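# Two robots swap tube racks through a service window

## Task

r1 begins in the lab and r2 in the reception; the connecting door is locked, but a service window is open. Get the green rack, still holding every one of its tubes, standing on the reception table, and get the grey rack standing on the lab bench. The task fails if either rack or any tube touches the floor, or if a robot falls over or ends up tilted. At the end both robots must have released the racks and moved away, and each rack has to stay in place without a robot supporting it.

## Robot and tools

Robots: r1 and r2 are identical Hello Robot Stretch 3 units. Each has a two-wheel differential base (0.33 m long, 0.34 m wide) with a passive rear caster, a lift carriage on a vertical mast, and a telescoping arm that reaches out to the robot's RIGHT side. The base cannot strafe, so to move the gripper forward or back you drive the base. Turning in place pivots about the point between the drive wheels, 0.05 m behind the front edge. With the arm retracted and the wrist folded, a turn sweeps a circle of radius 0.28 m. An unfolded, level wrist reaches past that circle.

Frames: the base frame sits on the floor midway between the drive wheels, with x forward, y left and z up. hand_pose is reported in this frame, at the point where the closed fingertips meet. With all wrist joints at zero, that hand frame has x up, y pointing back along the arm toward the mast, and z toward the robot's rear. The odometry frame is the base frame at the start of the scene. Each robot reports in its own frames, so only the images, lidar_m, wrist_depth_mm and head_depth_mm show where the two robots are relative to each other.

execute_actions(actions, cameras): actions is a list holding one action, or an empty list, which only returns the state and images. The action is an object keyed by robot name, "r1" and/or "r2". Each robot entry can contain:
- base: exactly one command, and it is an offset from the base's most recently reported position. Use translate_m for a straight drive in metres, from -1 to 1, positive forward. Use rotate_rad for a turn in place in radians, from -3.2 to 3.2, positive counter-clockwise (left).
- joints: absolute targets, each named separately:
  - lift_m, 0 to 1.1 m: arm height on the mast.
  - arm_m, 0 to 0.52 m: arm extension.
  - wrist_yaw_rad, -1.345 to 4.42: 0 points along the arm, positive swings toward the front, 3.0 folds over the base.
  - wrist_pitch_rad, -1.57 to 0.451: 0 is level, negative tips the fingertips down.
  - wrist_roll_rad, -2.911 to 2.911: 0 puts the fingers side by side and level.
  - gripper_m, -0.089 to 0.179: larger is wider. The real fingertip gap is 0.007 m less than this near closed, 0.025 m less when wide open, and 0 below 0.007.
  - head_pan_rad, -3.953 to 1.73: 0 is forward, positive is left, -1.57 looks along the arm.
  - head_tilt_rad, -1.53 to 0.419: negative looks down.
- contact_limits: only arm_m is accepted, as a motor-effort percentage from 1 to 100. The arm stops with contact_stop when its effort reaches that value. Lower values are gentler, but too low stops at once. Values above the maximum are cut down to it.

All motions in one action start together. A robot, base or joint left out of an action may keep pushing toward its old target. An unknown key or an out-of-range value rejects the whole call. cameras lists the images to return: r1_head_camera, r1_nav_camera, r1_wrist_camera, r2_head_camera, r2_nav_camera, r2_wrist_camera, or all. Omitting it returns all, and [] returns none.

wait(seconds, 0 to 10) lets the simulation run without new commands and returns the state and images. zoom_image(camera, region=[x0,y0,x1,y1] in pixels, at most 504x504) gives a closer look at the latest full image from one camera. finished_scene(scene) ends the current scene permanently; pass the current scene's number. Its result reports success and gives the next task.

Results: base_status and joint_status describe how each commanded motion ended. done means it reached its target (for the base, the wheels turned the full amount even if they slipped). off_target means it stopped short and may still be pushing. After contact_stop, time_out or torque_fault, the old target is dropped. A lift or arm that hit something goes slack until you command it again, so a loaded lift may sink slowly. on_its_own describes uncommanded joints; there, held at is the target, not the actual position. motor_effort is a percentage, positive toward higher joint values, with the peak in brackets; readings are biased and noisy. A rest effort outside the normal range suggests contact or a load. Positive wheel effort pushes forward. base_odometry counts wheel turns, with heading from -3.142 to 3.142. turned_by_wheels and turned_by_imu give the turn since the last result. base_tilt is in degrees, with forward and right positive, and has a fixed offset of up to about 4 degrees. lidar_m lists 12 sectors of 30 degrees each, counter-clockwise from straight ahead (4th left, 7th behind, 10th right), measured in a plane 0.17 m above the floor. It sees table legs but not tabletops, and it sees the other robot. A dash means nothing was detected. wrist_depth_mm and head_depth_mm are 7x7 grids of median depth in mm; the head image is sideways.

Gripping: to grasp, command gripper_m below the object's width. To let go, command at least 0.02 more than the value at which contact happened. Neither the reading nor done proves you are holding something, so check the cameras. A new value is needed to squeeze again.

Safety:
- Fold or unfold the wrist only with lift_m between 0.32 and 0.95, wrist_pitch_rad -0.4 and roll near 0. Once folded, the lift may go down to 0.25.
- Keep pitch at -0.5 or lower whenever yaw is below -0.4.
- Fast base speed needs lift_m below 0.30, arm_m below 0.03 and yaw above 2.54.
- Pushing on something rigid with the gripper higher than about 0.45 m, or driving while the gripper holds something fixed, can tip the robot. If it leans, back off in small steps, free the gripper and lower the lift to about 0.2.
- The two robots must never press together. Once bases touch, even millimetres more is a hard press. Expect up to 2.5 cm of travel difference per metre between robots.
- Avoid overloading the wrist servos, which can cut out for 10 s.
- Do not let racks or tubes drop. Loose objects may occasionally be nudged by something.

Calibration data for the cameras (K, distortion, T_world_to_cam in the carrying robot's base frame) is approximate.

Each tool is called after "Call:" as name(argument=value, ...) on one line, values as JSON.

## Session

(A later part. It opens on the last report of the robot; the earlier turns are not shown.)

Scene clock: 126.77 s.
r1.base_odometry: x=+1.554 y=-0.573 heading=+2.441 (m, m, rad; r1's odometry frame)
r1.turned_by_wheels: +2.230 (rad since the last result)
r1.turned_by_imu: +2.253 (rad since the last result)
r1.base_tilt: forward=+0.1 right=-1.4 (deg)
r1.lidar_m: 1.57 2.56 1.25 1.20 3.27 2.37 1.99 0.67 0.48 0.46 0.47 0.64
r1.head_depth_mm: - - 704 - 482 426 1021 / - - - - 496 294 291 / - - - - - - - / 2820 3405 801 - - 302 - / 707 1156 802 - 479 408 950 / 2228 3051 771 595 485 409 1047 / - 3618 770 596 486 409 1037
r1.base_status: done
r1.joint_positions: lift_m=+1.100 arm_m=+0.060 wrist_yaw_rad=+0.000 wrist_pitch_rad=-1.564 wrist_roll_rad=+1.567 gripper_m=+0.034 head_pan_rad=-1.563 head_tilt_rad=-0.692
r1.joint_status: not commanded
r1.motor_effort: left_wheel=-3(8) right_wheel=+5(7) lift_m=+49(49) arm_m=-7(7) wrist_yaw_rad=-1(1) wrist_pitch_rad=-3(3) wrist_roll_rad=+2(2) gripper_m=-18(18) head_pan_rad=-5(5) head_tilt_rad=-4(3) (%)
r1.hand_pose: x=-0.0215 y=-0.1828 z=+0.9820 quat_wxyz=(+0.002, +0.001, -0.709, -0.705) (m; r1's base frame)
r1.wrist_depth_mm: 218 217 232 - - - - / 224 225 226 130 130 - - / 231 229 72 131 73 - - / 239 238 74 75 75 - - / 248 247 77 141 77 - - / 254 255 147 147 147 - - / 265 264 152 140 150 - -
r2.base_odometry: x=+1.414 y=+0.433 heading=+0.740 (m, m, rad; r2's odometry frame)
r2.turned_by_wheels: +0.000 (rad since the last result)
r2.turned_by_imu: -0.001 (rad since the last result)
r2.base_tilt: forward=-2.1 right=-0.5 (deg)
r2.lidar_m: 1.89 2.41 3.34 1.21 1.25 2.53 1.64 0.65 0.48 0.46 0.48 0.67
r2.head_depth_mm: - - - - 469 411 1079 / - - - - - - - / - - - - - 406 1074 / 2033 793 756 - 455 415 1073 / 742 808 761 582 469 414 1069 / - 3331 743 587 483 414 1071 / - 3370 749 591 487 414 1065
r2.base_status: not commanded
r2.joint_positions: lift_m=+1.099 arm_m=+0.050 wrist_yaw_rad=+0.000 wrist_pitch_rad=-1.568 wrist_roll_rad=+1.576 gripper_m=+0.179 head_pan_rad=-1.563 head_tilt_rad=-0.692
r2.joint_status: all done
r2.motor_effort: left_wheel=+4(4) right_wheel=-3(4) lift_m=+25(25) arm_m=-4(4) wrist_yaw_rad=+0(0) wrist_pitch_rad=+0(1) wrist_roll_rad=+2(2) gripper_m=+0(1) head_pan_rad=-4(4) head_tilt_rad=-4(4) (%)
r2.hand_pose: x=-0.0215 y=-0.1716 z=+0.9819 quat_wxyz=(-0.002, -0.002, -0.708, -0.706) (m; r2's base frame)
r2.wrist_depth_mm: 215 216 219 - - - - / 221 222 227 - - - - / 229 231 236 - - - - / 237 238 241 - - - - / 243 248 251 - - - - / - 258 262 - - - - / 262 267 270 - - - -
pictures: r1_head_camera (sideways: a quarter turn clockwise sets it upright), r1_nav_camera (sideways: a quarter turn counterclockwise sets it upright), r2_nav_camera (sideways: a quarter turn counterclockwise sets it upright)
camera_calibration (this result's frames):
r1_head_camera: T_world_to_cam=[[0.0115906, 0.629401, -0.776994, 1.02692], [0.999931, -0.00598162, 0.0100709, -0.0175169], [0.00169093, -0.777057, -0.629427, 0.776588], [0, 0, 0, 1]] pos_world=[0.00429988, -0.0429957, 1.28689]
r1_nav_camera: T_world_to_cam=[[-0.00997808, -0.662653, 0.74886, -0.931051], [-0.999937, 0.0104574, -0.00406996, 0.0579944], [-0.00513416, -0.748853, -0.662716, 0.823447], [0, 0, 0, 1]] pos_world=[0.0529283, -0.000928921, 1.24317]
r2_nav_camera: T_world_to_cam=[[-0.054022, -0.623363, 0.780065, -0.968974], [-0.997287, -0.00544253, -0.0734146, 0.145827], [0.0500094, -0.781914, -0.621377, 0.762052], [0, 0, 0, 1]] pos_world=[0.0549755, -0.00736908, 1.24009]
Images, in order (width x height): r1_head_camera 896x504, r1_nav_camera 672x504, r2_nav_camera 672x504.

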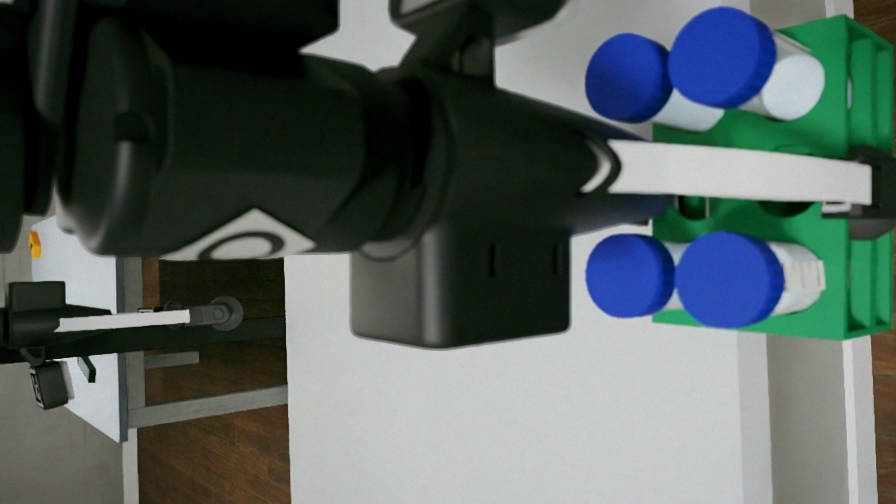

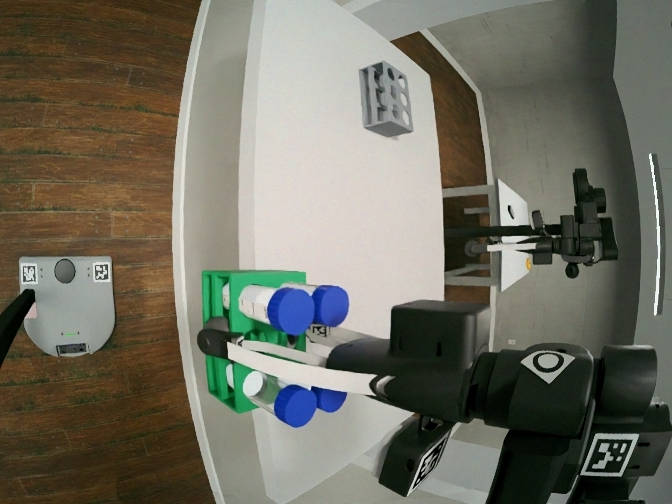

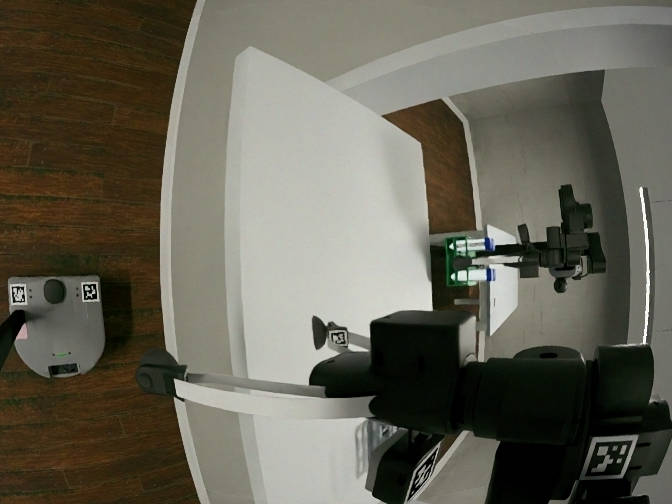

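Call:
execute_actions(actions=[{"r1":{"joints":{"arm_m":0.4}}}], cameras=[])

Call:
execute_actions(actions=[{"r1":{"joints":{"lift_m":1.06}},"r2":{"base":{"translate_m":-0.08}}}], cameras=[])

Call:
execute_actions(actions=[{"r1":{"joints":{"gripper_m":0.179}}}], cameras=[])

Call:
execute_actions(actions=[{"r1":{"joints":{"lift_m":1.1}}}], cameras=[])

Call:
execute_actions(actions=[{"r1":{"base":{"translate_m":0.3}}}], cameras=["r1_head_camera","r1_wrist_camera","r2_nav_camera"])

Scene clock: 130.83 s.
r1.base_odometry: x=+1.554 y=-0.573 heading=+2.441 (m, m, rad; r1's odometry frame)
r1.turned_by_wheels: +0.000 (rad since the last result)
r1.turned_by_imu: -0.001 (rad since the last result)
r1.base_tilt: forward=+0.0 right=-1.4 (deg)
r1.lidar_m: 1.57 2.56 1.26 1.20 3.31 2.37 1.99 0.67 0.48 0.46 0.48 0.64
r1.head_depth_mm: - 3577 761 590 482 416 1091 / - 3365 763 591 483 417 1094 / - 3360 546 560 484 418 1083 / - 3220 519 567 484 416 1072 / 701 1138 768 594 485 412 1057 / 2228 3060 769 595 485 409 1048 / - 3593 771 596 485 409 1037
r1.base_status: not commanded
r1.joint_positions: lift_m=+1.100 arm_m=+0.400 wrist_yaw_rad=+0.000 wrist_pitch_rad=-1.564 wrist_roll_rad=+1.568 gripper_m=+0.034 head_pan_rad=-1.563 head_tilt_rad=-0.692
r1.joint_status: all done
r1.motor_effort: left_wheel=-3(3) right_wheel=+4(5) lift_m=+49(49) arm_m=+7(7) wrist_yaw_rad=+0(1) wrist_pitch_rad=-3(3) wrist_roll_rad=+1(2) gripper_m=-18(18) head_pan_rad=-5(6) head_tilt_rad=-3(4) (%)
r1.hand_pose: x=-0.0215 y=-0.5220 z=+0.9820 quat_wxyz=(+0.001, +0.001, -0.709, -0.705) (m; r1's base frame)
r1.wrist_depth_mm: 217 217 217 217 216 217 217 / 223 224 222 220 221 224 223 / 230 229 72 131 72 229 229 / 238 234 74 75 75 237 239 / 245 246 77 141 77 246 248 / 253 254 147 146 147 255 254 / 263 265 152 142 149 265 266
r2.base_odometry: x=+1.414 y=+0.433 heading=+0.740 (m, m, rad; r2's odometry frame)
r2.turned_by_wheels: +0.000 (rad since the last result)
r2.turned_by_imu: -0.001 (rad since the last result)
r2.base_tilt: forward=-2.1 right=-0.6 (deg)
r2.lidar_m: 1.90 2.41 3.34 1.22 1.25 2.54 1.64 0.65 0.48 0.46 0.48 0.67
r2.head_depth_mm: - - - - 469 411 1079 / - - - - - - - / - - - - - 407 1077 / 2171 3105 513 - 457 414 1074 / 418 460 544 565 470 414 1070 / 438 3123 543 570 483 412 1068 / - 3196 746 590 487 414 1064
r2.base_status: not commanded
r2.joint_positions: lift_m=+1.099 arm_m=+0.050 wrist_yaw_rad=+0.000 wrist_pitch_rad=-1.568 wrist_roll_rad=+1.576 gripper_m=+0.179 head_pan_rad=-1.563 head_tilt_rad=-0.692
r2.joint_status: not commanded
r2.motor_effort: left_wheel=+4(5) right_wheel=-3(4) lift_m=+25(25) arm_m=-5(4) wrist_yaw_rad=+0(0) wrist_pitch_rad=+0(1) wrist_roll_rad=+2(2) gripper_m=+0(0) head_pan_rad=-3(4) head_tilt_rad=-4(4) (%)
r2.hand_pose: x=-0.0215 y=-0.1716 z=+0.9819 quat_wxyz=(-0.002, -0.002, -0.708, -0.706) (m; r2's base frame)
r2.wrist_depth_mm: 216 217 219 - - - - / 222 222 227 - - - - / 231 232 235 - - - - / 236 237 244 - - - - / 244 247 253 - - - - / - 256 259 - - - - / 265 267 273 - - - -
pictures: none
No camera images: the call's "cameras" was empty. Leave "cameras" out to get every camera's image.

Scene clock: 133.20 s.
r1.base_odometry: x=+1.554 y=-0.573 heading=+2.441 (m, m, rad; r1's odometry frame)
r1.turned_by_wheels: +0.000 (rad since the last result)
r1.turned_by_imu: -0.001 (rad since the last result)
r1.base_tilt: forward=+0.0 right=-1.4 (deg)
r1.lidar_m: 1.57 2.56 1.25 1.20 3.29 2.36 1.99 0.67 0.48 0.46 0.47 0.64
r1.head_depth_mm: - 3579 762 591 482 416 1088 / - 3768 764 591 483 417 1091 / - 3365 597 564 483 417 1083 / 2534 - 572 558 484 416 1071 / 2544 3391 766 576 485 412 1059 / 697 2014 769 595 485 409 1049 / - 3634 769 596 486 410 1039
r1.base_status: not commanded
r1.joint_positions: lift_m=+1.060 arm_m=+0.400 wrist_yaw_rad=+0.000 wrist_pitch_rad=-1.564 wrist_roll_rad=+1.568 gripper_m=+0.034 head_pan_rad=-1.563 head_tilt_rad=-0.692
r1.joint_status: all done
r1.motor_effort: left_wheel=-3(4) right_wheel=+4(4) lift_m=+32(43) arm_m=+7(7) wrist_yaw_rad=+0(0) wrist_pitch_rad=-3(3) wrist_roll_rad=+1(1) gripper_m=-17(18) head_pan_rad=-5(5) head_tilt_rad=-4(5) (%)
r1.hand_pose: x=-0.0215 y=-0.5218 z=+0.9425 quat_wxyz=(+0.001, +0.001, -0.709, -0.705) (m; r1's base frame)
r1.wrist_depth_mm: 180 180 180 181 180 181 181 / 186 185 184 183 185 186 186 / 192 190 72 131 72 191 192 / 198 196 74 75 74 197 198 / 205 205 77 141 77 205 205 / 211 210 147 147 147 212 212 / 219 219 153 142 151 220 220
r2.base_odometry: x=+1.355 y=+0.379 heading=+0.740 (m, m, rad; r2's odometry frame)
r2.turned_by_wheels: +0.000 (rad since the last result)
r2.turned_by_imu: +0.000 (rad since the last result)
r2.base_tilt: forward=-2.1 right=-0.6 (deg)
r2.lidar_m: 1.89 2.49 1.24 1.23 1.24 2.45 1.63 0.64 0.48 0.46 0.48 0.67
r2.head_depth_mm: - - - - 469 411 1077 / - - - - - - - / - - - - - 406 1072 / 2351 3207 756 - 456 412 1070 / 2296 2834 734 553 470 410 1067 / - 475 542 552 483 412 1069 / 406 465 549 571 487 414 1065
r2.base_status: done
r2.joint_positions: lift_m=+1.099 arm_m=+0.050 wrist_yaw_rad=+0.000 wrist_pitch_rad=-1.568 wrist_roll_rad=+1.576 gripper_m=+0.179 head_pan_rad=-1.563 head_tilt_rad=-0.692
r2.joint_status: not commanded
r2.motor_effort: left_wheel=+3(5) right_wheel=-3(8) lift_m=+26(26) arm_m=-5(5) wrist_yaw_rad=-1(0) wrist_pitch_rad=-1(0) wrist_roll_rad=+2(2) gripper_m=+0(0) head_pan_rad=-3(3) head_tilt_rad=-4(4) (%)
r2.hand_pose: x=-0.0215 y=-0.1716 z=+0.9819 quat_wxyz=(-0.002, -0.002, -0.708, -0.706) (m; r2's base frame)
r2.wrist_depth_mm: 213 216 219 - - - - / 223 223 227 - - - - / 229 233 235 - - - - / 237 239 241 - - - - / 244 246 249 - - - - / - 254 261 - - - - / 263 264 273 - - - -
pictures: none
No camera images: the call's "cameras" was empty. Leave "cameras" out to get every camera's image.

Scene clock: 135.13 s.
r1.base_odometry: x=+1.554 y=-0.573 heading=+2.441 (m, m, rad; r1's odometry frame)
r1.turned_by_wheels: +0.000 (rad since the last result)
r1.turned_by_imu: +0.000 (rad since the last result)
r1.base_tilt: forward=+0.1 right=-1.3 (deg)
r1.lidar_m: 1.57 2.56 1.25 1.20 3.29 2.37 1.99 0.67 0.48 0.46 0.48 0.64
r1.head_depth_mm: - 3594 762 591 483 417 1095 / - 3822 763 592 483 417 1094 / - 3389 601 593 484 417 1082 / 2557 - 575 575 483 416 1072 / 2543 3370 766 594 484 411 1057 / 697 2022 770 594 485 409 1043 / - 3598 771 597 486 409 1036
r1.base_status: not commanded
r1.joint_positions: lift_m=+1.060 arm_m=+0.400 wrist_yaw_rad=+0.000 wrist_pitch_rad=-1.570 wrist_roll_rad=+1.568 gripper_m=+0.179 head_pan_rad=-1.563 head_tilt_rad=-0.692
r1.joint_status: all done
r1.motor_effort: left_wheel=-3(4) right_wheel=+4(5) lift_m=+35(36) arm_m=+7(7) wrist_yaw_rad=+0(1) wrist_pitch_rad=-1(3) wrist_roll_rad=+1(1) gripper_m=+2(96) head_pan_rad=-4(5) head_tilt_rad=-3(3) (%)
r1.hand_pose: x=-0.0215 y=-0.5205 z=+0.9426 quat_wxyz=(+0.001, +0.001, -0.707, -0.707) (m; r1's base frame)
r1.wrist_depth_mm: 179 179 180 180 181 180 182 / 184 184 185 184 186 186 187 / 188 106 121 131 193 192 193 / - 69 71 74 197 198 200 / - 71 74 76 204 205 205 / - 138 142 148 212 213 - / 219 139 142 151 219 220 222
r2.base_odometry: x=+1.355 y=+0.379 heading=+0.740 (m, m, rad; r2's odometry frame)
r2.turned_by_wheels: +0.000 (rad since the last result)
r2.turned_by_imu: +0.000 (rad since the last result)
r2.base_tilt: forward=-2.1 right=-0.6 (deg)
r2.lidar_m: 1.89 2.49 1.24 1.23 1.25 2.44 1.64 0.64 0.48 0.46 0.48 0.67
r2.head_depth_mm: - - - - 469 411 1079 / - - - - - - - / - - - - - 407 1073 / 2347 3277 757 - 456 412 1069 / 2267 2849 735 539 470 411 1064 / - 476 593 527 483 413 1064 / 406 461 503 538 486 414 1062
r2.base_status: not commanded
r2.joint_positions: lift_m=+1.099 arm_m=+0.050 wrist_yaw_rad=+0.000 wrist_pitch_rad=-1.568 wrist_roll_rad=+1.576 gripper_m=+0.179 head_pan_rad=-1.563 head_tilt_rad=-0.692
r2.joint_status: not commanded
r2.motor_effort: left_wheel=+3(3) right_wheel=-3(3) lift_m=+25(26) arm_m=-4(4) wrist_yaw_rad=+0(0) wrist_pitch_rad=+0(1) wrist_roll_rad=+2(2) gripper_m=+0(0) head_pan_rad=-3(3) head_tilt_rad=-4(4) (%)
r2.hand_pose: x=-0.0215 y=-0.1716 z=+0.9819 quat_wxyz=(-0.002, -0.002, -0.708, -0.706) (m; r2's base frame)
r2.wrist_depth_mm: 215 216 219 - - - - / 221 224 226 - - - - / 229 231 236 - - - - / 237 241 244 - - - - / 244 248 251 - - - - / - 256 262 - - - - / 264 265 272 - - - -
pictures: none
No camera images: the call's "cameras" was empty. Leave "cameras" out to get every camera's image.

Scene clock: 136.30 s.
r1.base_odometry: x=+1.554 y=-0.573 heading=+2.441 (m, m, rad; r1's odometry frame)
r1.turned_by_wheels: +0.000 (rad since the last result)
r1.turned_by_imu: +0.000 (rad since the last result)
r1.base_tilt: forward=+0.0 right=-1.3 (deg)
r1.lidar_m: 1.57 2.55 1.25 1.20 3.27 2.36 1.99 0.67 0.48 0.46 0.48 0.64
r1.head_depth_mm: - 3584 762 593 482 417 1092 / - 3344 763 592 483 417 1096 / - 3359 623 593 483 418 1083 / - 3195 600 576 484 416 1068 / 2558 3390 769 594 484 412 1056 / 697 2014 768 596 485 409 1049 / - 3630 771 595 485 409 1038
r1.base_status: not commanded
r1.joint_positions: lift_m=+1.100 arm_m=+0.400 wrist_yaw_rad=+0.000 wrist_pitch_rad=-1.567 wrist_roll_rad=+1.568 gripper_m=+0.179 head_pan_rad=-1.563 head_tilt_rad=-0.692
r1.joint_status: all done
r1.motor_effort: left_wheel=-3(3) right_wheel=+4(4) lift_m=+45(49) arm_m=+7(7) wrist_yaw_rad=+0(1) wrist_pitch_rad=-1(3) wrist_roll_rad=+1(1) gripper_m=+1(2) head_pan_rad=-5(5) head_tilt_rad=-4(3) (%)
r1.hand_pose: x=-0.0215 y=-0.5210 z=+0.9822 quat_wxyz=(+0.001, +0.001, -0.708, -0.706) (m; r1's base frame)
r1.wrist_depth_mm: 216 217 216 217 218 217 219 / 223 222 221 224 224 224 225 / 116 112 170 231 231 232 232 / 114 114 177 239 239 238 240 / 244 198 211 247 248 247 248 / - 181 186 254 256 257 - / - 133 166 265 265 266 268
r2.base_odometry: x=+1.355 y=+0.379 heading=+0.740 (m, m, rad; r2's odometry frame)
r2.turned_by_wheels: +0.000 (rad since the last result)
r2.turned_by_imu: +0.000 (rad since the last result)
r2.base_tilt: forward=-2.1 right=-0.5 (deg)
r2.lidar_m: 1.89 2.50 1.23 1.23 1.25 2.44 1.63 0.65 0.48 0.46 0.48 0.67
r2.head_depth_mm: - - - - 469 411 1079 / - - - - - - - / - - - - - 407 1074 / 2350 3242 756 - 456 412 1071 / 2278 2860 762 534 470 411 1070 / 963 2900 692 507 484 412 1062 / 413 460 483 513 486 415 1062
r2.base_status: not commanded
r2.joint_positions: lift_m=+1.099 arm_m=+0.050 wrist_yaw_rad=+0.000 wrist_pitch_rad=-1.568 wrist_roll_rad=+1.576 gripper_m=+0.179 head_pan_rad=-1.563 head_tilt_rad=-0.692
r2.joint_status: not commanded
r2.motor_effort: left_wheel=+4(4) right_wheel=-3(3) lift_m=+26(26) arm_m=-5(5) wrist_yaw_rad=+0(0) wrist_pitch_rad=+0(0) wrist_roll_rad=+2(2) gripper_m=+0(0) head_pan_rad=-4(3) head_tilt_rad=-4(4) (%)
r2.hand_pose: x=-0.0215 y=-0.1716 z=+0.9819 quat_wxyz=(-0.002, -0.002, -0.708, -0.706) (m; r2's base frame)
r2.wrist_depth_mm: 215 216 218 - - - - / 221 223 228 - - - - / 230 229 235 - - - - / 237 238 243 - - - - / 244 245 253 - - - - / - 257 262 - - - - / 265 264 272 - - - -
pictures: none
No camera images: the call's "cameras" was empty. Leave "cameras" out to get every camera's image.

Scene clock: 140.67 s.
r1.base_odometry: x=+1.325 y=-0.380 heading=+2.441 (m, m, rad; r1's odometry frame)
r1.turned_by_wheels: +0.000 (rad since the last result)
r1.turned_by_imu: -0.002 (rad since the last result)
r1.base_tilt: forward=+0.1 right=-1.4 (deg)
r1.lidar_m: 1.54 2.24 3.00 1.20 1.65 2.67 1.97 0.66 0.47 0.45 0.47 0.62
r1.head_depth_mm: - 3575 762 590 482 412 1093 / 714 3166 763 592 483 407 1078 / 2105 2739 657 593 484 408 1063 / - 3207 601 558 484 409 1051 / - 3227 767 557 485 409 1039 / - 3620 768 560 485 410 1028 / - 3596 771 596 486 410 1018
r1.base_status: done
r1.joint_positions: lift_m=+1.100 arm_m=+0.400 wrist_yaw_rad=-0.001 wrist_pitch_rad=-1.566 wrist_roll_rad=+1.574 gripper_m=+0.179 head_pan_rad=-1.563 head_tilt_rad=-0.692
r1.joint_status: not commanded
r1.motor_effort: left_wheel=-5(5) right_wheel=+5(15) lift_m=+45(45) arm_m=+7(7) wrist_yaw_rad=+0(1) wrist_pitch_rad=-2(2) wrist_roll_rad=-2(2) gripper_m=+0(0) head_pan_rad=-4(5) head_tilt_rad=-4(3) (%)
r1.hand_pose: x=-0.0215 y=-0.5213 z=+0.9822 quat_wxyz=(-0.001, -0.002, -0.708, -0.706) (m; r1's base frame)
r1.wrist_depth_mm: 216 217 218 218 217 218 217 / 221 186 225 223 225 224 225 / 117 179 228 231 231 232 230 / 165 179 207 239 239 238 240 / 243 183 181 206 209 246 246 / - 123 130 192 222 256 - / 264 128 262 199 230 265 268
r2.base_odometry: x=+1.355 y=+0.379 heading=+0.740 (m, m, rad; r2's odometry frame)
r2.turned_by_wheels: +0.000 (rad since the last result)
r2.turned_by_imu: -0.001 (rad since the last result)
r2.base_tilt: forward=-2.1 right=-0.6 (deg)
r2.lidar_m: 1.90 2.49 1.23 1.23 1.24 2.44 1.63 0.64 0.48 0.46 0.48 0.67
r2.head_depth_mm: - - - - 469 411 1078 / - - - - - - - / - - - - - 406 1071 / 2366 3263 758 - 456 412 1071 / 2310 2977 759 582 470 411 1064 / - 3321 742 585 483 412 1065 / - 3337 747 590 486 414 1064
r2.base_status: not commanded
r2.joint_positions: lift_m=+1.099 arm_m=+0.050 wrist_yaw_rad=+0.000 wrist_pitch_rad=-1.568 wrist_roll_rad=+1.576 gripper_m=+0.179 head_pan_rad=-1.563 head_tilt_rad=-0.692
r2.joint_status: not commanded
r2.motor_effort: left_wheel=+2(3) right_wheel=-3(3) lift_m=+26(26) arm_m=-5(5) wrist_yaw_rad=+0(0) wrist_pitch_rad=+0(1) wrist_roll_rad=+2(2) gripper_m=+0(0) head_pan_rad=-4(3) head_tilt_rad=-4(4) (%)
r2.hand_pose: x=-0.0215 y=-0.1716 z=+0.9819 quat_wxyz=(-0.002, -0.002, -0.708, -0.706) (m; r2's base frame)
r2.wrist_depth_mm: 214 218 219 - - - - / 222 223 229 - - - - / 231 230 235 - - - - / 239 240 245 - - - - / 243 248 252 - - - - / - 256 262 - - - - / 263 265 272 - - - -
pictures: r1_head_camera (sideways: a quarter turn clockwise sets it upright), r1_wrist_camera, r2_nav_camera (sideways: a quarter turn counterclockwise sets it upright)
camera_calibration (this result's frames):
r1_head_camera: T_world_to_cam=[[0.0115939, 0.629401, -0.776994, 1.02692], [0.999931, -0.00598674, 0.0100709, -0.0175169], [0.00168695, -0.777057, -0.629427, 0.776588], [0, 0, 0, 1]] pos_world=[0.00429966, -0.0429957, 1.28689]
r1_wrist_camera: T_world_to_cam=[[0.0375435, 0.999077, 0.0208586, 0.498199], [0.975194, -0.0411867, 0.217488, -0.185587], [0.218146, 0.0121759, -0.97584, 1.13274], [0, 0, 0, 1]] pos_world=[-0.0848248, -0.519175, 1.13535]
r2_nav_camera: T_world_to_cam=[[-0.054022, -0.623363, 0.780064, -0.968974], [-0.997287, -0.0054425, -0.0734146, 0.145827], [0.0500094, -0.781914, -0.621378, 0.762053], [0, 0, 0, 1]] pos_world=[0.0549755, -0.00736906, 1.24009]
Images, in order (width x height): r1_head_camera 896x504, r1_wrist_camera 644x364, r2_nav_camera 672x504.

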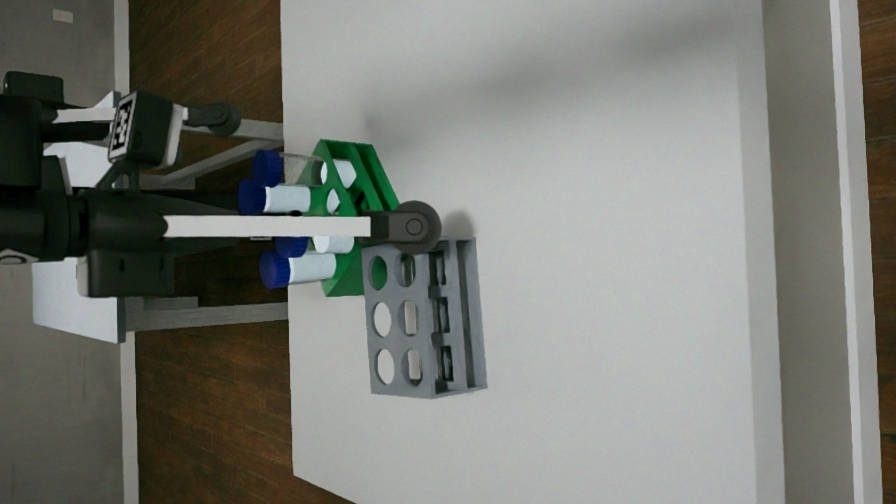

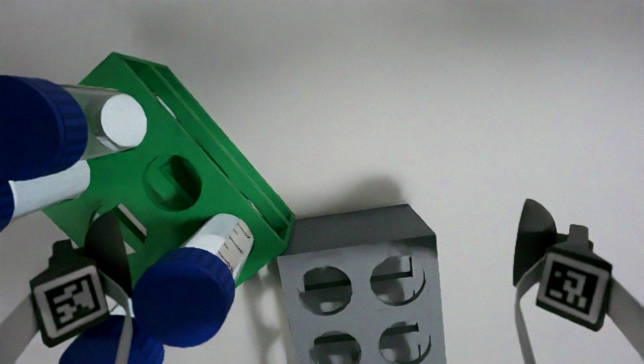

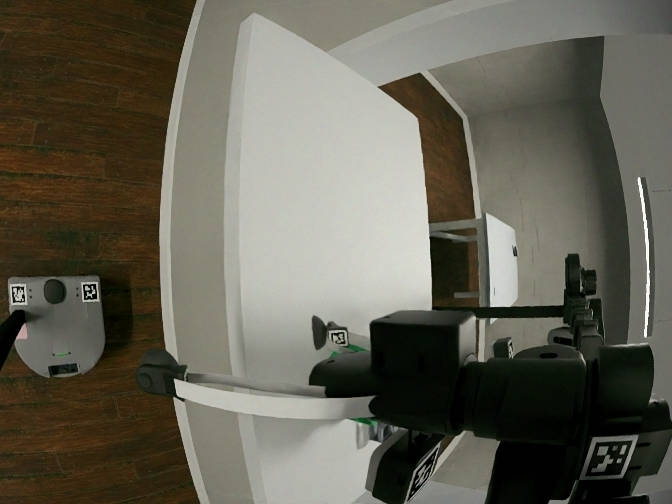

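Call:
execute_actions(actions=[{"r1":{"base":{"translate_m":-0.2}},"r2":{"joints":{"gripper_m":0.03}}}], cameras=["r1_head_camera","r1_wrist_camera"])

Scene clock: 144.10 s.
r1.base_odometry: x=+1.478 y=-0.509 heading=+2.441 (m, m, rad; r1's odometry frame)
r1.turned_by_wheels: +0.000 (rad since the last result)
r1.turned_by_imu: +0.000 (rad since the last result)
r1.base_tilt: forward=+0.0 right=-1.4 (deg)
r1.lidar_m: 1.56 2.45 1.24 1.22 1.22 2.48 1.98 0.67 0.48 0.46 0.47 0.63
r1.head_depth_mm: - 3574 762 591 482 416 1092 / - 3362 762 591 482 417 1092 / - 3187 680 593 484 414 1075 / - 3187 602 576 484 410 1065 / 716 2032 683 594 485 409 1051 / - 3394 769 595 486 410 1043 / - 3628 770 570 486 409 1029
r1.base_status: done
r1.joint_positions: lift_m=+1.100 arm_m=+0.400 wrist_yaw_rad=+0.001 wrist_pitch_rad=-1.566 wrist_roll_rad=+1.565 gripper_m=+0.179 head_pan_rad=-1.563 head_tilt_rad=-0.692
r1.joint_status: not commanded
r1.motor_effort: left_wheel=-1(8) right_wheel=+1(8) lift_m=+45(45) arm_m=+7(7) wrist_yaw_rad=-3(3) wrist_pitch_rad=-2(2) wrist_roll_rad=+3(4) gripper_m=+0(0) head_pan_rad=-5(5) head_tilt_rad=-3(4) (%)
r1.hand_pose: x=-0.0216 y=-0.5213 z=+0.9822 quat_wxyz=(+0.003, +0.002, -0.708, -0.706) (m; r1's base frame)
r1.wrist_depth_mm: 217 217 218 217 217 217 218 / 224 224 225 223 224 224 225 / 229 184 229 231 231 231 232 / 116 179 235 239 239 240 239 / 126 184 215 245 246 248 246 / - 190 186 255 255 254 - / 267 180 139 265 264 266 268
r2.base_odometry: x=+1.355 y=+0.379 heading=+0.740 (m, m, rad; r2's odometry frame)
r2.turned_by_wheels: +0.000 (rad since the last result)
r2.turned_by_imu: -0.001 (rad since the last result)
r2.base_tilt: forward=-2.1 right=-0.6 (deg)
r2.lidar_m: 1.90 2.49 1.24 1.23 1.25 2.45 1.63 0.64 0.48 0.46 0.48 0.67
r2.head_depth_mm: - - - - 469 410 1081 / - - - - - 411 1091 / - - - - - 413 1104 / 424 2932 718 - 456 411 1068 / 413 2057 707 493 470 411 1068 / 2164 3155 743 570 484 412 1064 / - 3351 746 589 486 414 1063
r2.base_status: not commanded
r2.joint_positions: lift_m=+1.099 arm_m=+0.050 wrist_yaw_rad=+0.000 wrist_pitch_rad=-1.568 wrist_roll_rad=+1.576 gripper_m=+0.030 head_pan_rad=-1.563 head_tilt_rad=-0.692
r2.joint_status: all done
r2.motor_effort: left_wheel=+2(3) right_wheel=-4(3) lift_m=+26(26) arm_m=-4(5) wrist_yaw_rad=+0(1) wrist_pitch_rad=-1(0) wrist_roll_rad=+2(2) gripper_m=-1(84) head_pan_rad=-3(3) head_tilt_rad=-4(4) (%)
r2.hand_pose: x=-0.0215 y=-0.1716 z=+0.9819 quat_wxyz=(-0.002, -0.002, -0.708, -0.706) (m; r2's base frame)
r2.wrist_depth_mm: 215 216 221 - - - - / 222 225 226 - - - - / 231 231 234 - - - - / 239 238 242 - - - - / 245 246 247 - - - - / 253 257 299 - - - - / 266 265 271 - - - -
pictures: r1_head_camera (sideways: a quarter turn clockwise sets it upright), r1_wrist_camera
camera_calibration (this result's frames):
r1_head_camera: T_world_to_cam=[[0.0115939, 0.629401, -0.776994, 1.02692], [0.999931, -0.00598686, 0.0100709, -0.0175169], [0.00168686, -0.777057, -0.629427, 0.776588], [0, 0, 0, 1]] pos_world=[0.00429966, -0.0429957, 1.28689]
r1_wrist_camera: T_world_to_cam=[[0.0260755, 0.999442, 0.0208645, 0.498139], [0.975609, -0.0299934, 0.217456, -0.179656], [0.217961, 0.0146853, -0.975847, 1.13408], [0, 0, 0, 1]] pos_world=[-0.0848995, -0.519904, 1.13536]
Images, in order (width x height): r1_head_camera 896x504, r1_wrist_camera 644x364.

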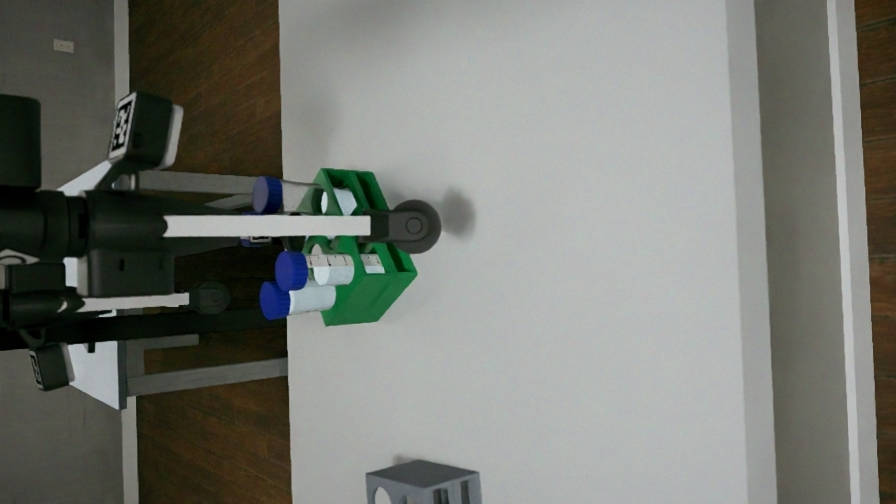

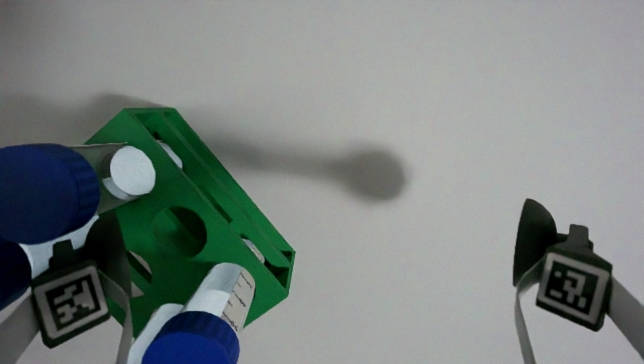

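Call:
execute_actions(actions=[{"r1":{"base":{"translate_m":0.008},"joints":{"wrist_pitch_rad":-1.4,"arm_m":0.36}}}], cameras=[])

Call:
execute_actions(actions=[{"r1":{"joints":{"wrist_pitch_rad":-1.2,"arm_m":0.32}}}], cameras=[])

Call:
execute_actions(actions=[{"r1":{"joints":{"arm_m":0.2}}}], cameras=["r1_head_camera","r1_wrist_camera","r2_head_camera"])

Scene clock: 146.47 s.
r1.base_odometry: x=+1.472 y=-0.504 heading=+2.440 (m, m, rad; r1's odometry frame)
r1.turned_by_wheels: +0.000 (rad since the last result)
r1.turned_by_imu: -0.001 (rad since the last result)
r1.base_tilt: forward=+0.0 right=-1.3 (deg)
r1.lidar_m: 1.56 2.44 3.27 1.23 1.23 2.48 1.98 0.67 0.48 0.46 0.47 0.63
r1.head_depth_mm: - 3567 762 591 483 416 1095 / - 3191 765 592 482 417 1089 / - 3121 680 593 484 414 1078 / 695 - 621 575 484 410 1065 / 942 1603 738 594 485 409 1050 / - 3227 770 595 485 409 1039 / - 3645 770 565 485 409 1030
r1.base_status: done
r1.joint_positions: lift_m=+1.100 arm_m=+0.360 wrist_yaw_rad=+0.001 wrist_pitch_rad=-1.402 wrist_roll_rad=+1.567 gripper_m=+0.179 head_pan_rad=-1.563 head_tilt_rad=-0.692
r1.joint_status: all done
r1.motor_effort: left_wheel=-3(5) right_wheel=+4(5) lift_m=+45(45) arm_m=-7(7) wrist_yaw_rad=-1(2) wrist_pitch_rad=+0(6) wrist_roll_rad=+2(3) gripper_m=+1(2) head_pan_rad=-6(5) head_tilt_rad=-3(3) (%)
r1.hand_pose: x=-0.0215 y=-0.5243 z=+0.9818 quat_wxyz=(+0.002, +0.001, -0.764, -0.645) (m; r1's base frame)
r1.wrist_depth_mm: 247 237 226 218 209 201 195 / 253 242 234 225 216 208 200 / 256 200 241 232 222 213 206 / 142 196 241 239 229 220 211 / 199 201 197 244 237 228 218 / - 143 194 258 245 236 - / 314 139 276 266 253 242 233
r2.base_odometry: x=+1.355 y=+0.379 heading=+0.740 (m, m, rad; r2's odometry frame)
r2.turned_by_wheels: +0.000 (rad since the last result)
r2.turned_by_imu: +0.000 (rad since the last result)
r2.base_tilt: forward=-2.1 right=-0.6 (deg)
r2.lidar_m: 1.89 2.48 1.24 1.23 1.25 2.44 1.64 0.65 0.47 0.46 0.48 0.66
r2.head_depth_mm: - - - - 469 411 1079 / - - - - - 412 1093 / - - - - - 412 1101 / 441 2814 638 - 455 412 1066 / 448 2238 734 463 469 411 1069 / - 3181 740 569 484 412 1065 / - 3356 747 590 486 414 1062
r2.base_status: not commanded
r2.joint_positions: lift_m=+1.099 arm_m=+0.050 wrist_yaw_rad=+0.000 wrist_pitch_rad=-1.568 wrist_roll_rad=+1.576 gripper_m=+0.030 head_pan_rad=-1.563 head_tilt_rad=-0.692
r2.joint_status: not commanded
r2.motor_effort: left_wheel=+3(4) right_wheel=-3(3) lift_m=+26(26) arm_m=-5(3) wrist_yaw_rad=+0(0) wrist_pitch_rad=+0(1) wrist_roll_rad=+2(2) gripper_m=+0(0) head_pan_rad=-3(3) head_tilt_rad=-4(4) (%)
r2.hand_pose: x=-0.0215 y=-0.1716 z=+0.9819 quat_wxyz=(-0.002, -0.002, -0.708, -0.706) (m; r2's base frame)
r2.wrist_depth_mm: 215 216 219 - - - - / 221 224 227 - - - - / 230 231 235 - - - - / 236 239 242 - - - - / 242 246 246 - - - - / 232 256 298 - - - - / 265 266 269 - - - -
pictures: none
No camera images: the call's "cameras" was empty. Leave "cameras" out to get every camera's image.

Scene clock: 147.83 s.
r1.base_odometry: x=+1.472 y=-0.504 heading=+2.440 (m, m, rad; r1's odometry frame)
r1.turned_by_wheels: +0.000 (rad since the last result)
r1.turned_by_imu: +0.000 (rad since the last result)
r1.base_tilt: forward=-0.1 right=-1.5 (deg)
r1.lidar_m: 1.56 2.44 3.26 1.23 1.23 2.48 1.99 0.67 0.48 0.46 0.47 0.63
r1.head_depth_mm: - 3553 763 592 483 416 1093 / - 3195 764 591 482 417 1088 / - 3041 680 592 484 415 1078 / 697 - 622 574 484 410 1064 / 942 2023 736 594 485 409 1053 / - 3245 770 594 485 409 1038 / - 3622 773 565 486 409 1031
r1.base_status: not commanded
r1.joint_positions: lift_m=+1.100 arm_m=+0.320 wrist_yaw_rad=+0.001 wrist_pitch_rad=-1.207 wrist_roll_rad=+1.568 gripper_m=+0.179 head_pan_rad=-1.563 head_tilt_rad=-0.692
r1.joint_status: all done
r1.motor_effort: left_wheel=-3(3) right_wheel=+4(4) lift_m=+45(45) arm_m=-7(8) wrist_yaw_rad=-2(1) wrist_pitch_rad=+2(2) wrist_roll_rad=+1(2) gripper_m=+1(0) head_pan_rad=-5(5) head_tilt_rad=-4(5) (%)
r1.hand_pose: x=-0.0214 y=-0.5339 z=+0.9904 quat_wxyz=(+0.002, +0.001, -0.823, -0.568) (m; r1's base frame)
r1.wrist_depth_mm: - 281 251 229 210 194 178 / - 290 257 236 215 199 184 / - 228 238 245 222 204 189 / - 213 227 249 231 210 193 / 587 320 215 250 236 220 197 / - 331 163 269 244 227 - / - 173 305 282 254 232 213
r2.base_odometry: x=+1.355 y=+0.379 heading=+0.740 (m, m, rad; r2's odometry frame)
r2.turned_by_wheels: +0.000 (rad since the last result)
r2.turned_by_imu: +0.000 (rad since the last result)
r2.base_tilt: forward=-2.1 right=-0.6 (deg)
r2.lidar_m: 1.89 2.48 1.23 1.23 1.25 2.45 1.63 0.64 0.47 0.46 0.48 0.67
r2.head_depth_mm: - - - - 469 411 1077 / - - - - - 412 1092 / - - - - - 413 1101 / 460 2788 624 - 456 412 1072 / 472 2235 709 464 469 411 1069 / - 3339 743 569 484 413 1066 / - 3326 747 590 487 414 1062
r2.base_status: not commanded
r2.joint_positions: lift_m=+1.099 arm_m=+0.050 wrist_yaw_rad=+0.000 wrist_pitch_rad=-1.568 wrist_roll_rad=+1.576 gripper_m=+0.030 head_pan_rad=-1.563 head_tilt_rad=-0.692
r2.joint_status: not commanded
r2.motor_effort: left_wheel=+4(3) right_wheel=-3(3) lift_m=+25(26) arm_m=-4(5) wrist_yaw_rad=+0(1) wrist_pitch_rad=+0(1) wrist_roll_rad=+2(2) gripper_m=+0(0) head_pan_rad=-3(3) head_tilt_rad=-4(4) (%)
r2.hand_pose: x=-0.0215 y=-0.1716 z=+0.9819 quat_wxyz=(-0.002, -0.002, -0.708, -0.706) (m; r2's base frame)
r2.wrist_depth_mm: 216 214 220 - - - - / 223 224 228 - - - - / 231 231 234 - - - - / 234 239 242 - - - - / 242 247 247 - - - - / 233 255 301 - - - - / 265 265 270 - - - -
pictures: none
No camera images: the call's "cameras" was empty. Leave "cameras" out to get every camera's image.

Scene clock: 149.97 s.
r1.base_odometry: x=+1.472 y=-0.504 heading=+2.440 (m, m, rad; r1's odometry frame)
r1.turned_by_wheels: +0.000 (rad since the last result)
r1.turned_by_imu: +0.000 (rad since the last result)
r1.base_tilt: forward=+0.0 right=-1.4 (deg)
r1.lidar_m: 1.56 2.45 3.28 1.23 1.22 2.48 1.98 0.67 0.48 0.46 0.47 0.63
r1.head_depth_mm: - 3801 733 590 483 416 1090 / - - 731 592 483 417 1091 / - - 687 593 472 414 1078 / 709 - 620 594 472 410 1063 / 931 2047 737 595 485 409 1053 / - 3212 771 595 485 409 1038 / - 3624 772 565 486 410 1031
r1.base_status: not commanded
r1.joint_positions: lift_m=+1.100 arm_m=+0.200 wrist_yaw_rad=+0.001 wrist_pitch_rad=-1.200 wrist_roll_rad=+1.569 gripper_m=+0.179 head_pan_rad=-1.563 head_tilt_rad=-0.692
r1.joint_status: all done
r1.motor_effort: left_wheel=-3(3) right_wheel=+4(4) lift_m=+45(45) arm_m=-7(7) wrist_yaw_rad=-2(2) wrist_pitch_rad=+0(2) wrist_roll_rad=+1(1) gripper_m=+1(0) head_pan_rad=-4(5) head_tilt_rad=-3(3) (%)
r1.hand_pose: x=-0.0215 y=-0.4155 z=+0.9909 quat_wxyz=(+0.001, +0.001, -0.825, -0.565) (m; r1's base frame)
r1.wrist_depth_mm: 314 284 253 231 211 193 180 / 333 294 261 237 217 199 184 / 271 297 273 245 222 205 189 / 269 294 282 254 230 211 194 / 370 266 295 264 238 220 196 / - 337 304 273 245 227 - / - 362 320 284 255 232 213
r2.base_odometry: x=+1.355 y=+0.379 heading=+0.740 (m, m, rad; r2's odometry frame)
r2.turned_by_wheels: +0.000 (rad since the last result)
r2.turned_by_imu: +0.000 (rad since the last result)
r2.base_tilt: forward=-2.1 right=-0.5 (deg)
r2.lidar_m: 1.90 2.48 1.24 1.24 1.25 2.44 1.64 0.65 0.48 0.46 0.48 0.66
r2.head_depth_mm: - - - - 469 411 1080 / - - - - - 412 1090 / - - - - - 413 1097 / 549 705 728 - 455 412 1068 / 1949 2692 739 464 469 411 1065 / - 3358 742 570 483 412 1062 / - 3387 746 589 487 414 1064
r2.base_status: not commanded
r2.joint_positions: lift_m=+1.099 arm_m=+0.050 wrist_yaw_rad=+0.000 wrist_pitch_rad=-1.568 wrist_roll_rad=+1.576 gripper_m=+0.030 head_pan_rad=-1.563 head_tilt_rad=-0.692
r2.joint_status: not commanded
r2.motor_effort: left_wheel=+4(4) right_wheel=-3(3) lift_m=+26(26) arm_m=-4(4) wrist_yaw_rad=-1(0) wrist_pitch_rad=-1(1) wrist_roll_rad=+2(2) gripper_m=+0(0) head_pan_rad=-3(4) head_tilt_rad=-4(4) (%)
r2.hand_pose: x=-0.0215 y=-0.1716 z=+0.9819 quat_wxyz=(-0.002, -0.002, -0.708, -0.706) (m; r2's base frame)
r2.wrist_depth_mm: 214 217 219 - - - - / 223 223 228 - - - - / 230 232 234 - - - - / 236 240 243 - - - - / 242 247 246 - - - - / 235 256 303 - - - - / 264 266 271 - - - -
pictures: r1_head_camera (sideways: a quarter turn clockwise sets it upright), r1_wrist_camera, r2_head_camera (sideways: a quarter turn clockwise sets it upright)
camera_calibration (this result's frames):
r1_head_camera: T_world_to_cam=[[0.0115939, 0.629401, -0.776994, 1.02692], [0.999931, -0.00598674, 0.0100709, -0.0175169], [0.00168695, -0.777057, -0.629427, 0.776588], [0, 0, 0, 1]] pos_world=[0.00429966, -0.0429957, 1.28689]
r1_wrist_camera: T_world_to_cam=[[0.0303314, 0.940436, -0.338615, 0.724044], [0.975391, 0.046169, 0.215595, -0.144985], [0.218387, -0.336822, -0.915892, 0.935517], [0, 0, 0, 1]] pos_world=[-0.0848493, -0.359121, 1.13326]
r2_head_camera: T_world_to_cam=[[0.0341784, 0.651017, -0.758293, 1.00657], [0.999375, -0.0154164, 0.0318091, -0.0513772], [0.00901814, -0.758907, -0.651137, 0.802749], [0, 0, 0, 1]] pos_world=[0.00970294, -0.0468743, 1.28761]
Images, in order (width x height): r1_head_camera 896x504, r1_wrist_camera 644x364, r2_head_camera 896x504.

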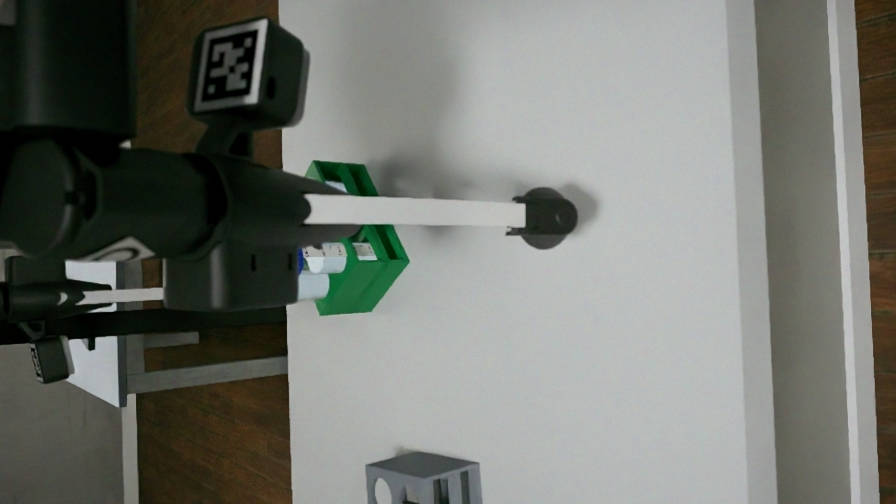

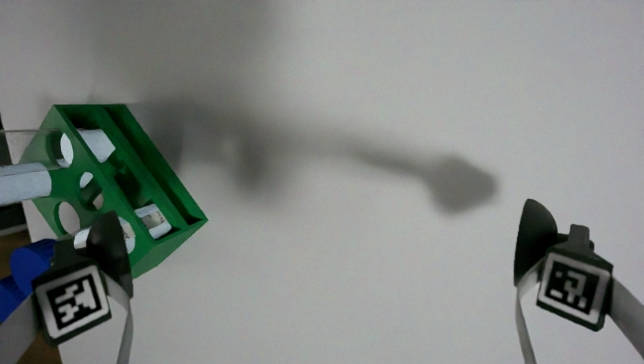

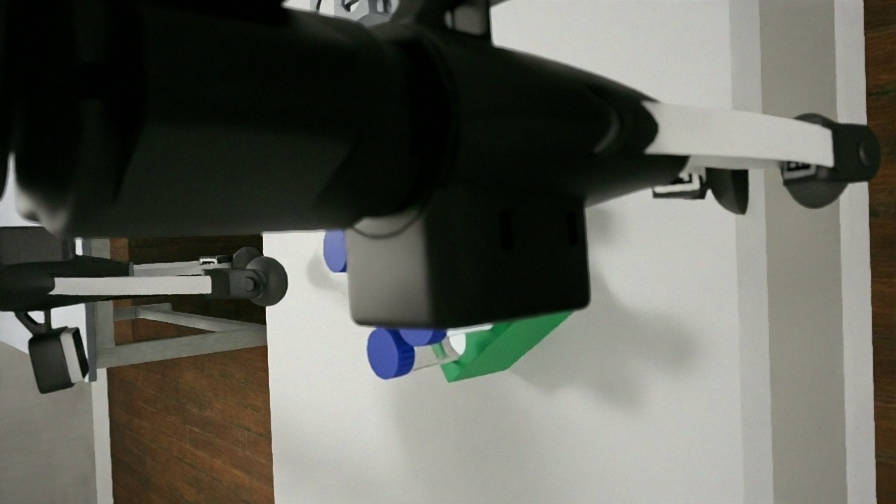

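Call:
execute_actions(actions=[{"r1":{"base":{"translate_m":0.28},"joints":{"wrist_pitch_rad":-1.57}},"r2":{"base":{"translate_m":0.22},"joints":{"wrist_roll_rad":0.87,"head_pan_rad":-1.8}}}], cameras=[])

Call:
execute_actions(actions=[{"r1":{"joints":{"arm_m":0.375,"wrist_roll_rad":1.5}},"r2":{"joints":{"arm_m":0.16,"gripper_m":0.179}}}], cameras=["r2_wrist_camera","r1_wrist_camera","r2_head_camera"])

Scene clock: 154.40 s.
r1.base_odometry: x=+1.258 y=-0.323 heading=+2.440 (m, m, rad; r1's odometry frame)
r1.turned_by_wheels: +0.000 (rad since the last result)
r1.turned_by_imu: -0.001 (rad since the last result)
r1.base_tilt: forward=+0.0 right=-1.3 (deg)
r1.lidar_m: 1.54 2.16 2.90 1.20 1.93 2.77 1.95 0.66 0.47 0.45 0.46 0.62
r1.head_depth_mm: - 3378 679 591 482 408 1087 / - 3352 719 574 482 407 1074 / - - 734 556 484 400 1059 / 2542 - 708 555 484 404 1044 / - 3602 738 594 485 409 1035 / - 3592 802 597 485 410 1026 / - 3239 546 540 499 409 1012
r1.base_status: done
r1.joint_positions: lift_m=+1.100 arm_m=+0.200 wrist_yaw_rad=+0.001 wrist_pitch_rad=-1.560 wrist_roll_rad=+1.569 gripper_m=+0.179 head_pan_rad=-1.563 head_tilt_rad=-0.692
r1.joint_status: all done
r1.motor_effort: left_wheel=-3(5) right_wheel=+4(7) lift_m=+45(45) arm_m=-7(6) wrist_yaw_rad=+0(2) wrist_pitch_rad=-5(4) wrist_roll_rad=+1(1) gripper_m=+0(0) head_pan_rad=-5(5) head_tilt_rad=-5(4) (%)
r1.hand_pose: x=-0.0216 y=-0.3237 z=+0.9820 quat_wxyz=(+0.001, +0.001, -0.711, -0.704) (m; r1's base frame)
r1.wrist_depth_mm: 218 218 218 217 217 - - / 222 225 224 225 224 - - / 204 230 231 231 231 - - / 205 235 239 239 239 - - / 212 245 247 247 245 - - / - 256 255 256 254 - - / 266 265 264 265 266 - -
r2.base_odometry: x=+1.517 y=+0.527 heading=+0.741 (m, m, rad; r2's odometry frame)
r2.turned_by_wheels: +0.000 (rad since the last result)
r2.turned_by_imu: +0.000 (rad since the last result)
r2.base_tilt: forward=-2.1 right=-0.6 (deg)
r2.lidar_m: 1.92 2.26 3.10 1.20 3.65 2.67 1.64 0.65 0.48 0.46 0.48 0.67
r2.head_depth_mm: - - 641 541 470 973 1149 / - - - 495 472 432 1137 / - - - 504 475 423 1129 / - - - - - 416 1102 / - - - - - 404 1027 / - - - - - 412 960 / 2925 3229 746 629 474 414 910
r2.base_status: done
r2.joint_positions: lift_m=+1.099 arm_m=+0.050 wrist_yaw_rad=+0.000 wrist_pitch_rad=-1.568 wrist_roll_rad=+0.876 gripper_m=+0.030 head_pan_rad=-1.793 head_tilt_rad=-0.692
r2.joint_status: all done
r2.motor_effort: left_wheel=+3(8) right_wheel=-3(4) lift_m=+25(25) arm_m=-4(4) wrist_yaw_rad=+0(1) wrist_pitch_rad=+0(1) wrist_roll_rad=-3(2) gripper_m=-1(0) head_pan_rad=-3(24) head_tilt_rad=-4(4) (%)
r2.hand_pose: x=-0.0216 y=-0.1717 z=+0.9819 quat_wxyz=(+0.241, +0.240, -0.665, -0.664) (m; r2's base frame)
r2.wrist_depth_mm: 215 218 220 218 - - - / 223 223 225 - - - - / 228 230 232 - - - - / 238 239 - - - - - / 246 248 - - - - - / 254 - - - - - - / 267 - - - - - -
pictures: none
No camera images: the call's "cameras" was empty. Leave "cameras" out to get every camera's image.

Scene clock: 156.93 s.
r1.base_odometry: x=+1.258 y=-0.323 heading=+2.440 (m, m, rad; r1's odometry frame)
r1.turned_by_wheels: +0.000 (rad since the last result)
r1.turned_by_imu: -0.001 (rad since the last result)
r1.base_tilt: forward=+0.0 right=-1.3 (deg)
r1.lidar_m: 1.53 2.16 2.90 1.20 1.94 2.77 1.96 0.65 0.47 0.45 0.46 0.62
r1.head_depth_mm: - 3189 732 590 483 408 1088 / 2278 3019 764 573 483 407 1072 / 2301 3225 764 556 483 408 1059 / 2830 3137 752 555 484 409 1045 / - 3476 769 595 485 409 1031 / - 3581 802 595 485 409 1022 / - 3249 545 540 498 409 1014
r1.base_status: not commanded
r1.joint_positions: lift_m=+1.100 arm_m=+0.375 wrist_yaw_rad=+0.000 wrist_pitch_rad=-1.561 wrist_roll_rad=+1.503 gripper_m=+0.179 head_pan_rad=-1.563 head_tilt_rad=-0.692
r1.joint_status: all done
r1.motor_effort: left_wheel=-3(3) right_wheel=+3(3) lift_m=+45(45) arm_m=+7(7) wrist_yaw_rad=+0(1) wrist_pitch_rad=-4(4) wrist_roll_rad=-2(3) gripper_m=+0(0) head_pan_rad=-5(5) head_tilt_rad=-5(3) (%)
r1.hand_pose: x=-0.0216 y=-0.4975 z=+0.9821 quat_wxyz=(+0.024, +0.024, -0.710, -0.704) (m; r1's base frame)
r1.wrist_depth_mm: 216 217 218 218 217 218 217 / 223 223 223 221 222 225 223 / 231 230 226 223 228 231 231 / 238 238 235 178 235 238 238 / 244 247 244 184 243 246 245 / - 255 252 192 252 255 - / 267 264 264 263 264 266 264
r2.base_odometry: x=+1.517 y=+0.527 heading=+0.741 (m, m, rad; r2's odometry frame)
r2.turned_by_wheels: +0.000 (rad since the last result)
r2.turned_by_imu: +0.000 (rad since the last result)
r2.base_tilt: forward=-2.1 right=-0.6 (deg)
r2.lidar_m: 1.91 2.26 3.14 1.19 3.63 2.68 1.65 0.65 0.48 0.46 0.48 0.67
r2.head_depth_mm: - 3116 683 540 470 972 1149 / - 3167 665 480 474 431 1128 / - 3139 722 513 488 423 1120 / - 3404 704 562 478 417 1085 / - - - 555 482 411 1015 / - - - 569 484 413 964 / 2893 3255 709 598 486 415 910
r2.base_status: not commanded
r2.joint_positions: lift_m=+1.099 arm_m=+0.160 wrist_yaw_rad=+0.000 wrist_pitch_rad=-1.568 wrist_roll_rad=+0.875 gripper_m=+0.179 head_pan_rad=-1.793 head_tilt_rad=-0.692
r2.joint_status: all done
r2.motor_effort: left_wheel=+3(3) right_wheel=-3(3) lift_m=+25(26) arm_m=+6(7) wrist_yaw_rad=+0(1) wrist_pitch_rad=-1(1) wrist_roll_rad=-2(3) gripper_m=+0(83) head_pan_rad=-3(4) head_tilt_rad=-4(4) (%)
r2.hand_pose: x=-0.0216 y=-0.2810 z=+0.9819 quat_wxyz=(+0.241, +0.240, -0.665, -0.664) (m; r2's base frame)
r2.wrist_depth_mm: 217 217 215 218 219 222 - / 224 224 223 228 228 231 - / 229 231 231 233 234 - - / 237 239 241 242 242 - - / 242 248 247 248 - - - / - 258 257 - - - - / 263 264 267 - - - -
pictures: r1_wrist_camera, r2_head_camera (sideways: a quarter turn clockwise sets it upright), r2_wrist_camera
camera_calibration (this result's frames):
r1_wrist_camera: T_world_to_cam=[[-0.0347503, 0.999269, 0.0159277, 0.477863], [0.975676, 0.0304696, 0.21709, -0.14849], [0.216447, 0.0230842, -0.976022, 1.13793], [0, 0, 0, 1]] pos_world=[-0.0848175, -0.499258, 1.13527]
r2_head_camera: T_world_to_cam=[[0.18169, 0.626083, -0.758293, 1.00567], [0.969545, -0.242837, 0.0318091, -0.0511953], [-0.164227, -0.740979, -0.651137, 0.803806], [0, 0, 0, 1]] pos_world=[-0.00107783, -0.0464613, 1.28761]
r2_wrist_camera: T_world_to_cam=[[-0.673927, 0.737731, 0.0397011, 0.142036], [0.727983, 0.653941, 0.205919, 0.0234348], [0.125951, 0.167676, -0.977763, 1.17458], [0, 0, 0, 1]] pos_world=[-0.0692768, -0.317058, 1.13799]
Images, in order (width x height): r1_wrist_camera 644x364, r2_head_camera 896x504, r2_wrist_camera 644x364.

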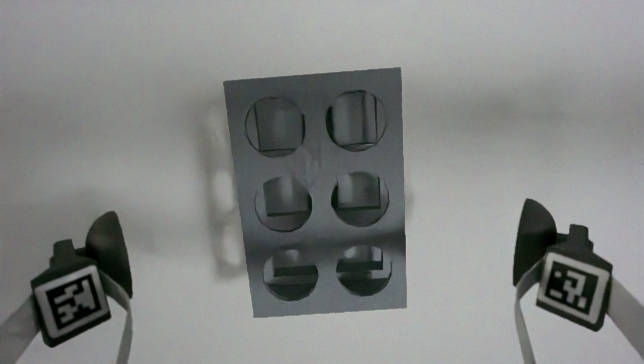

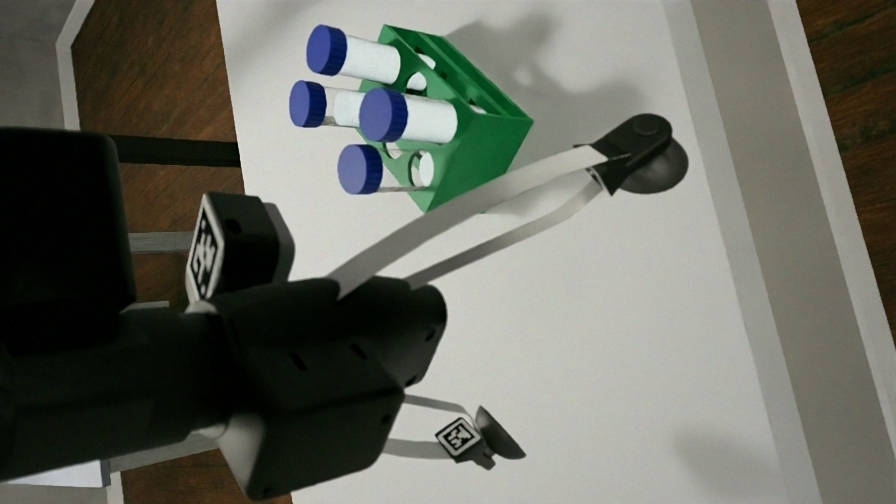

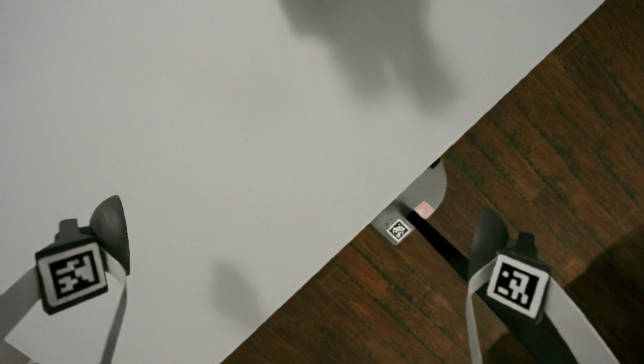

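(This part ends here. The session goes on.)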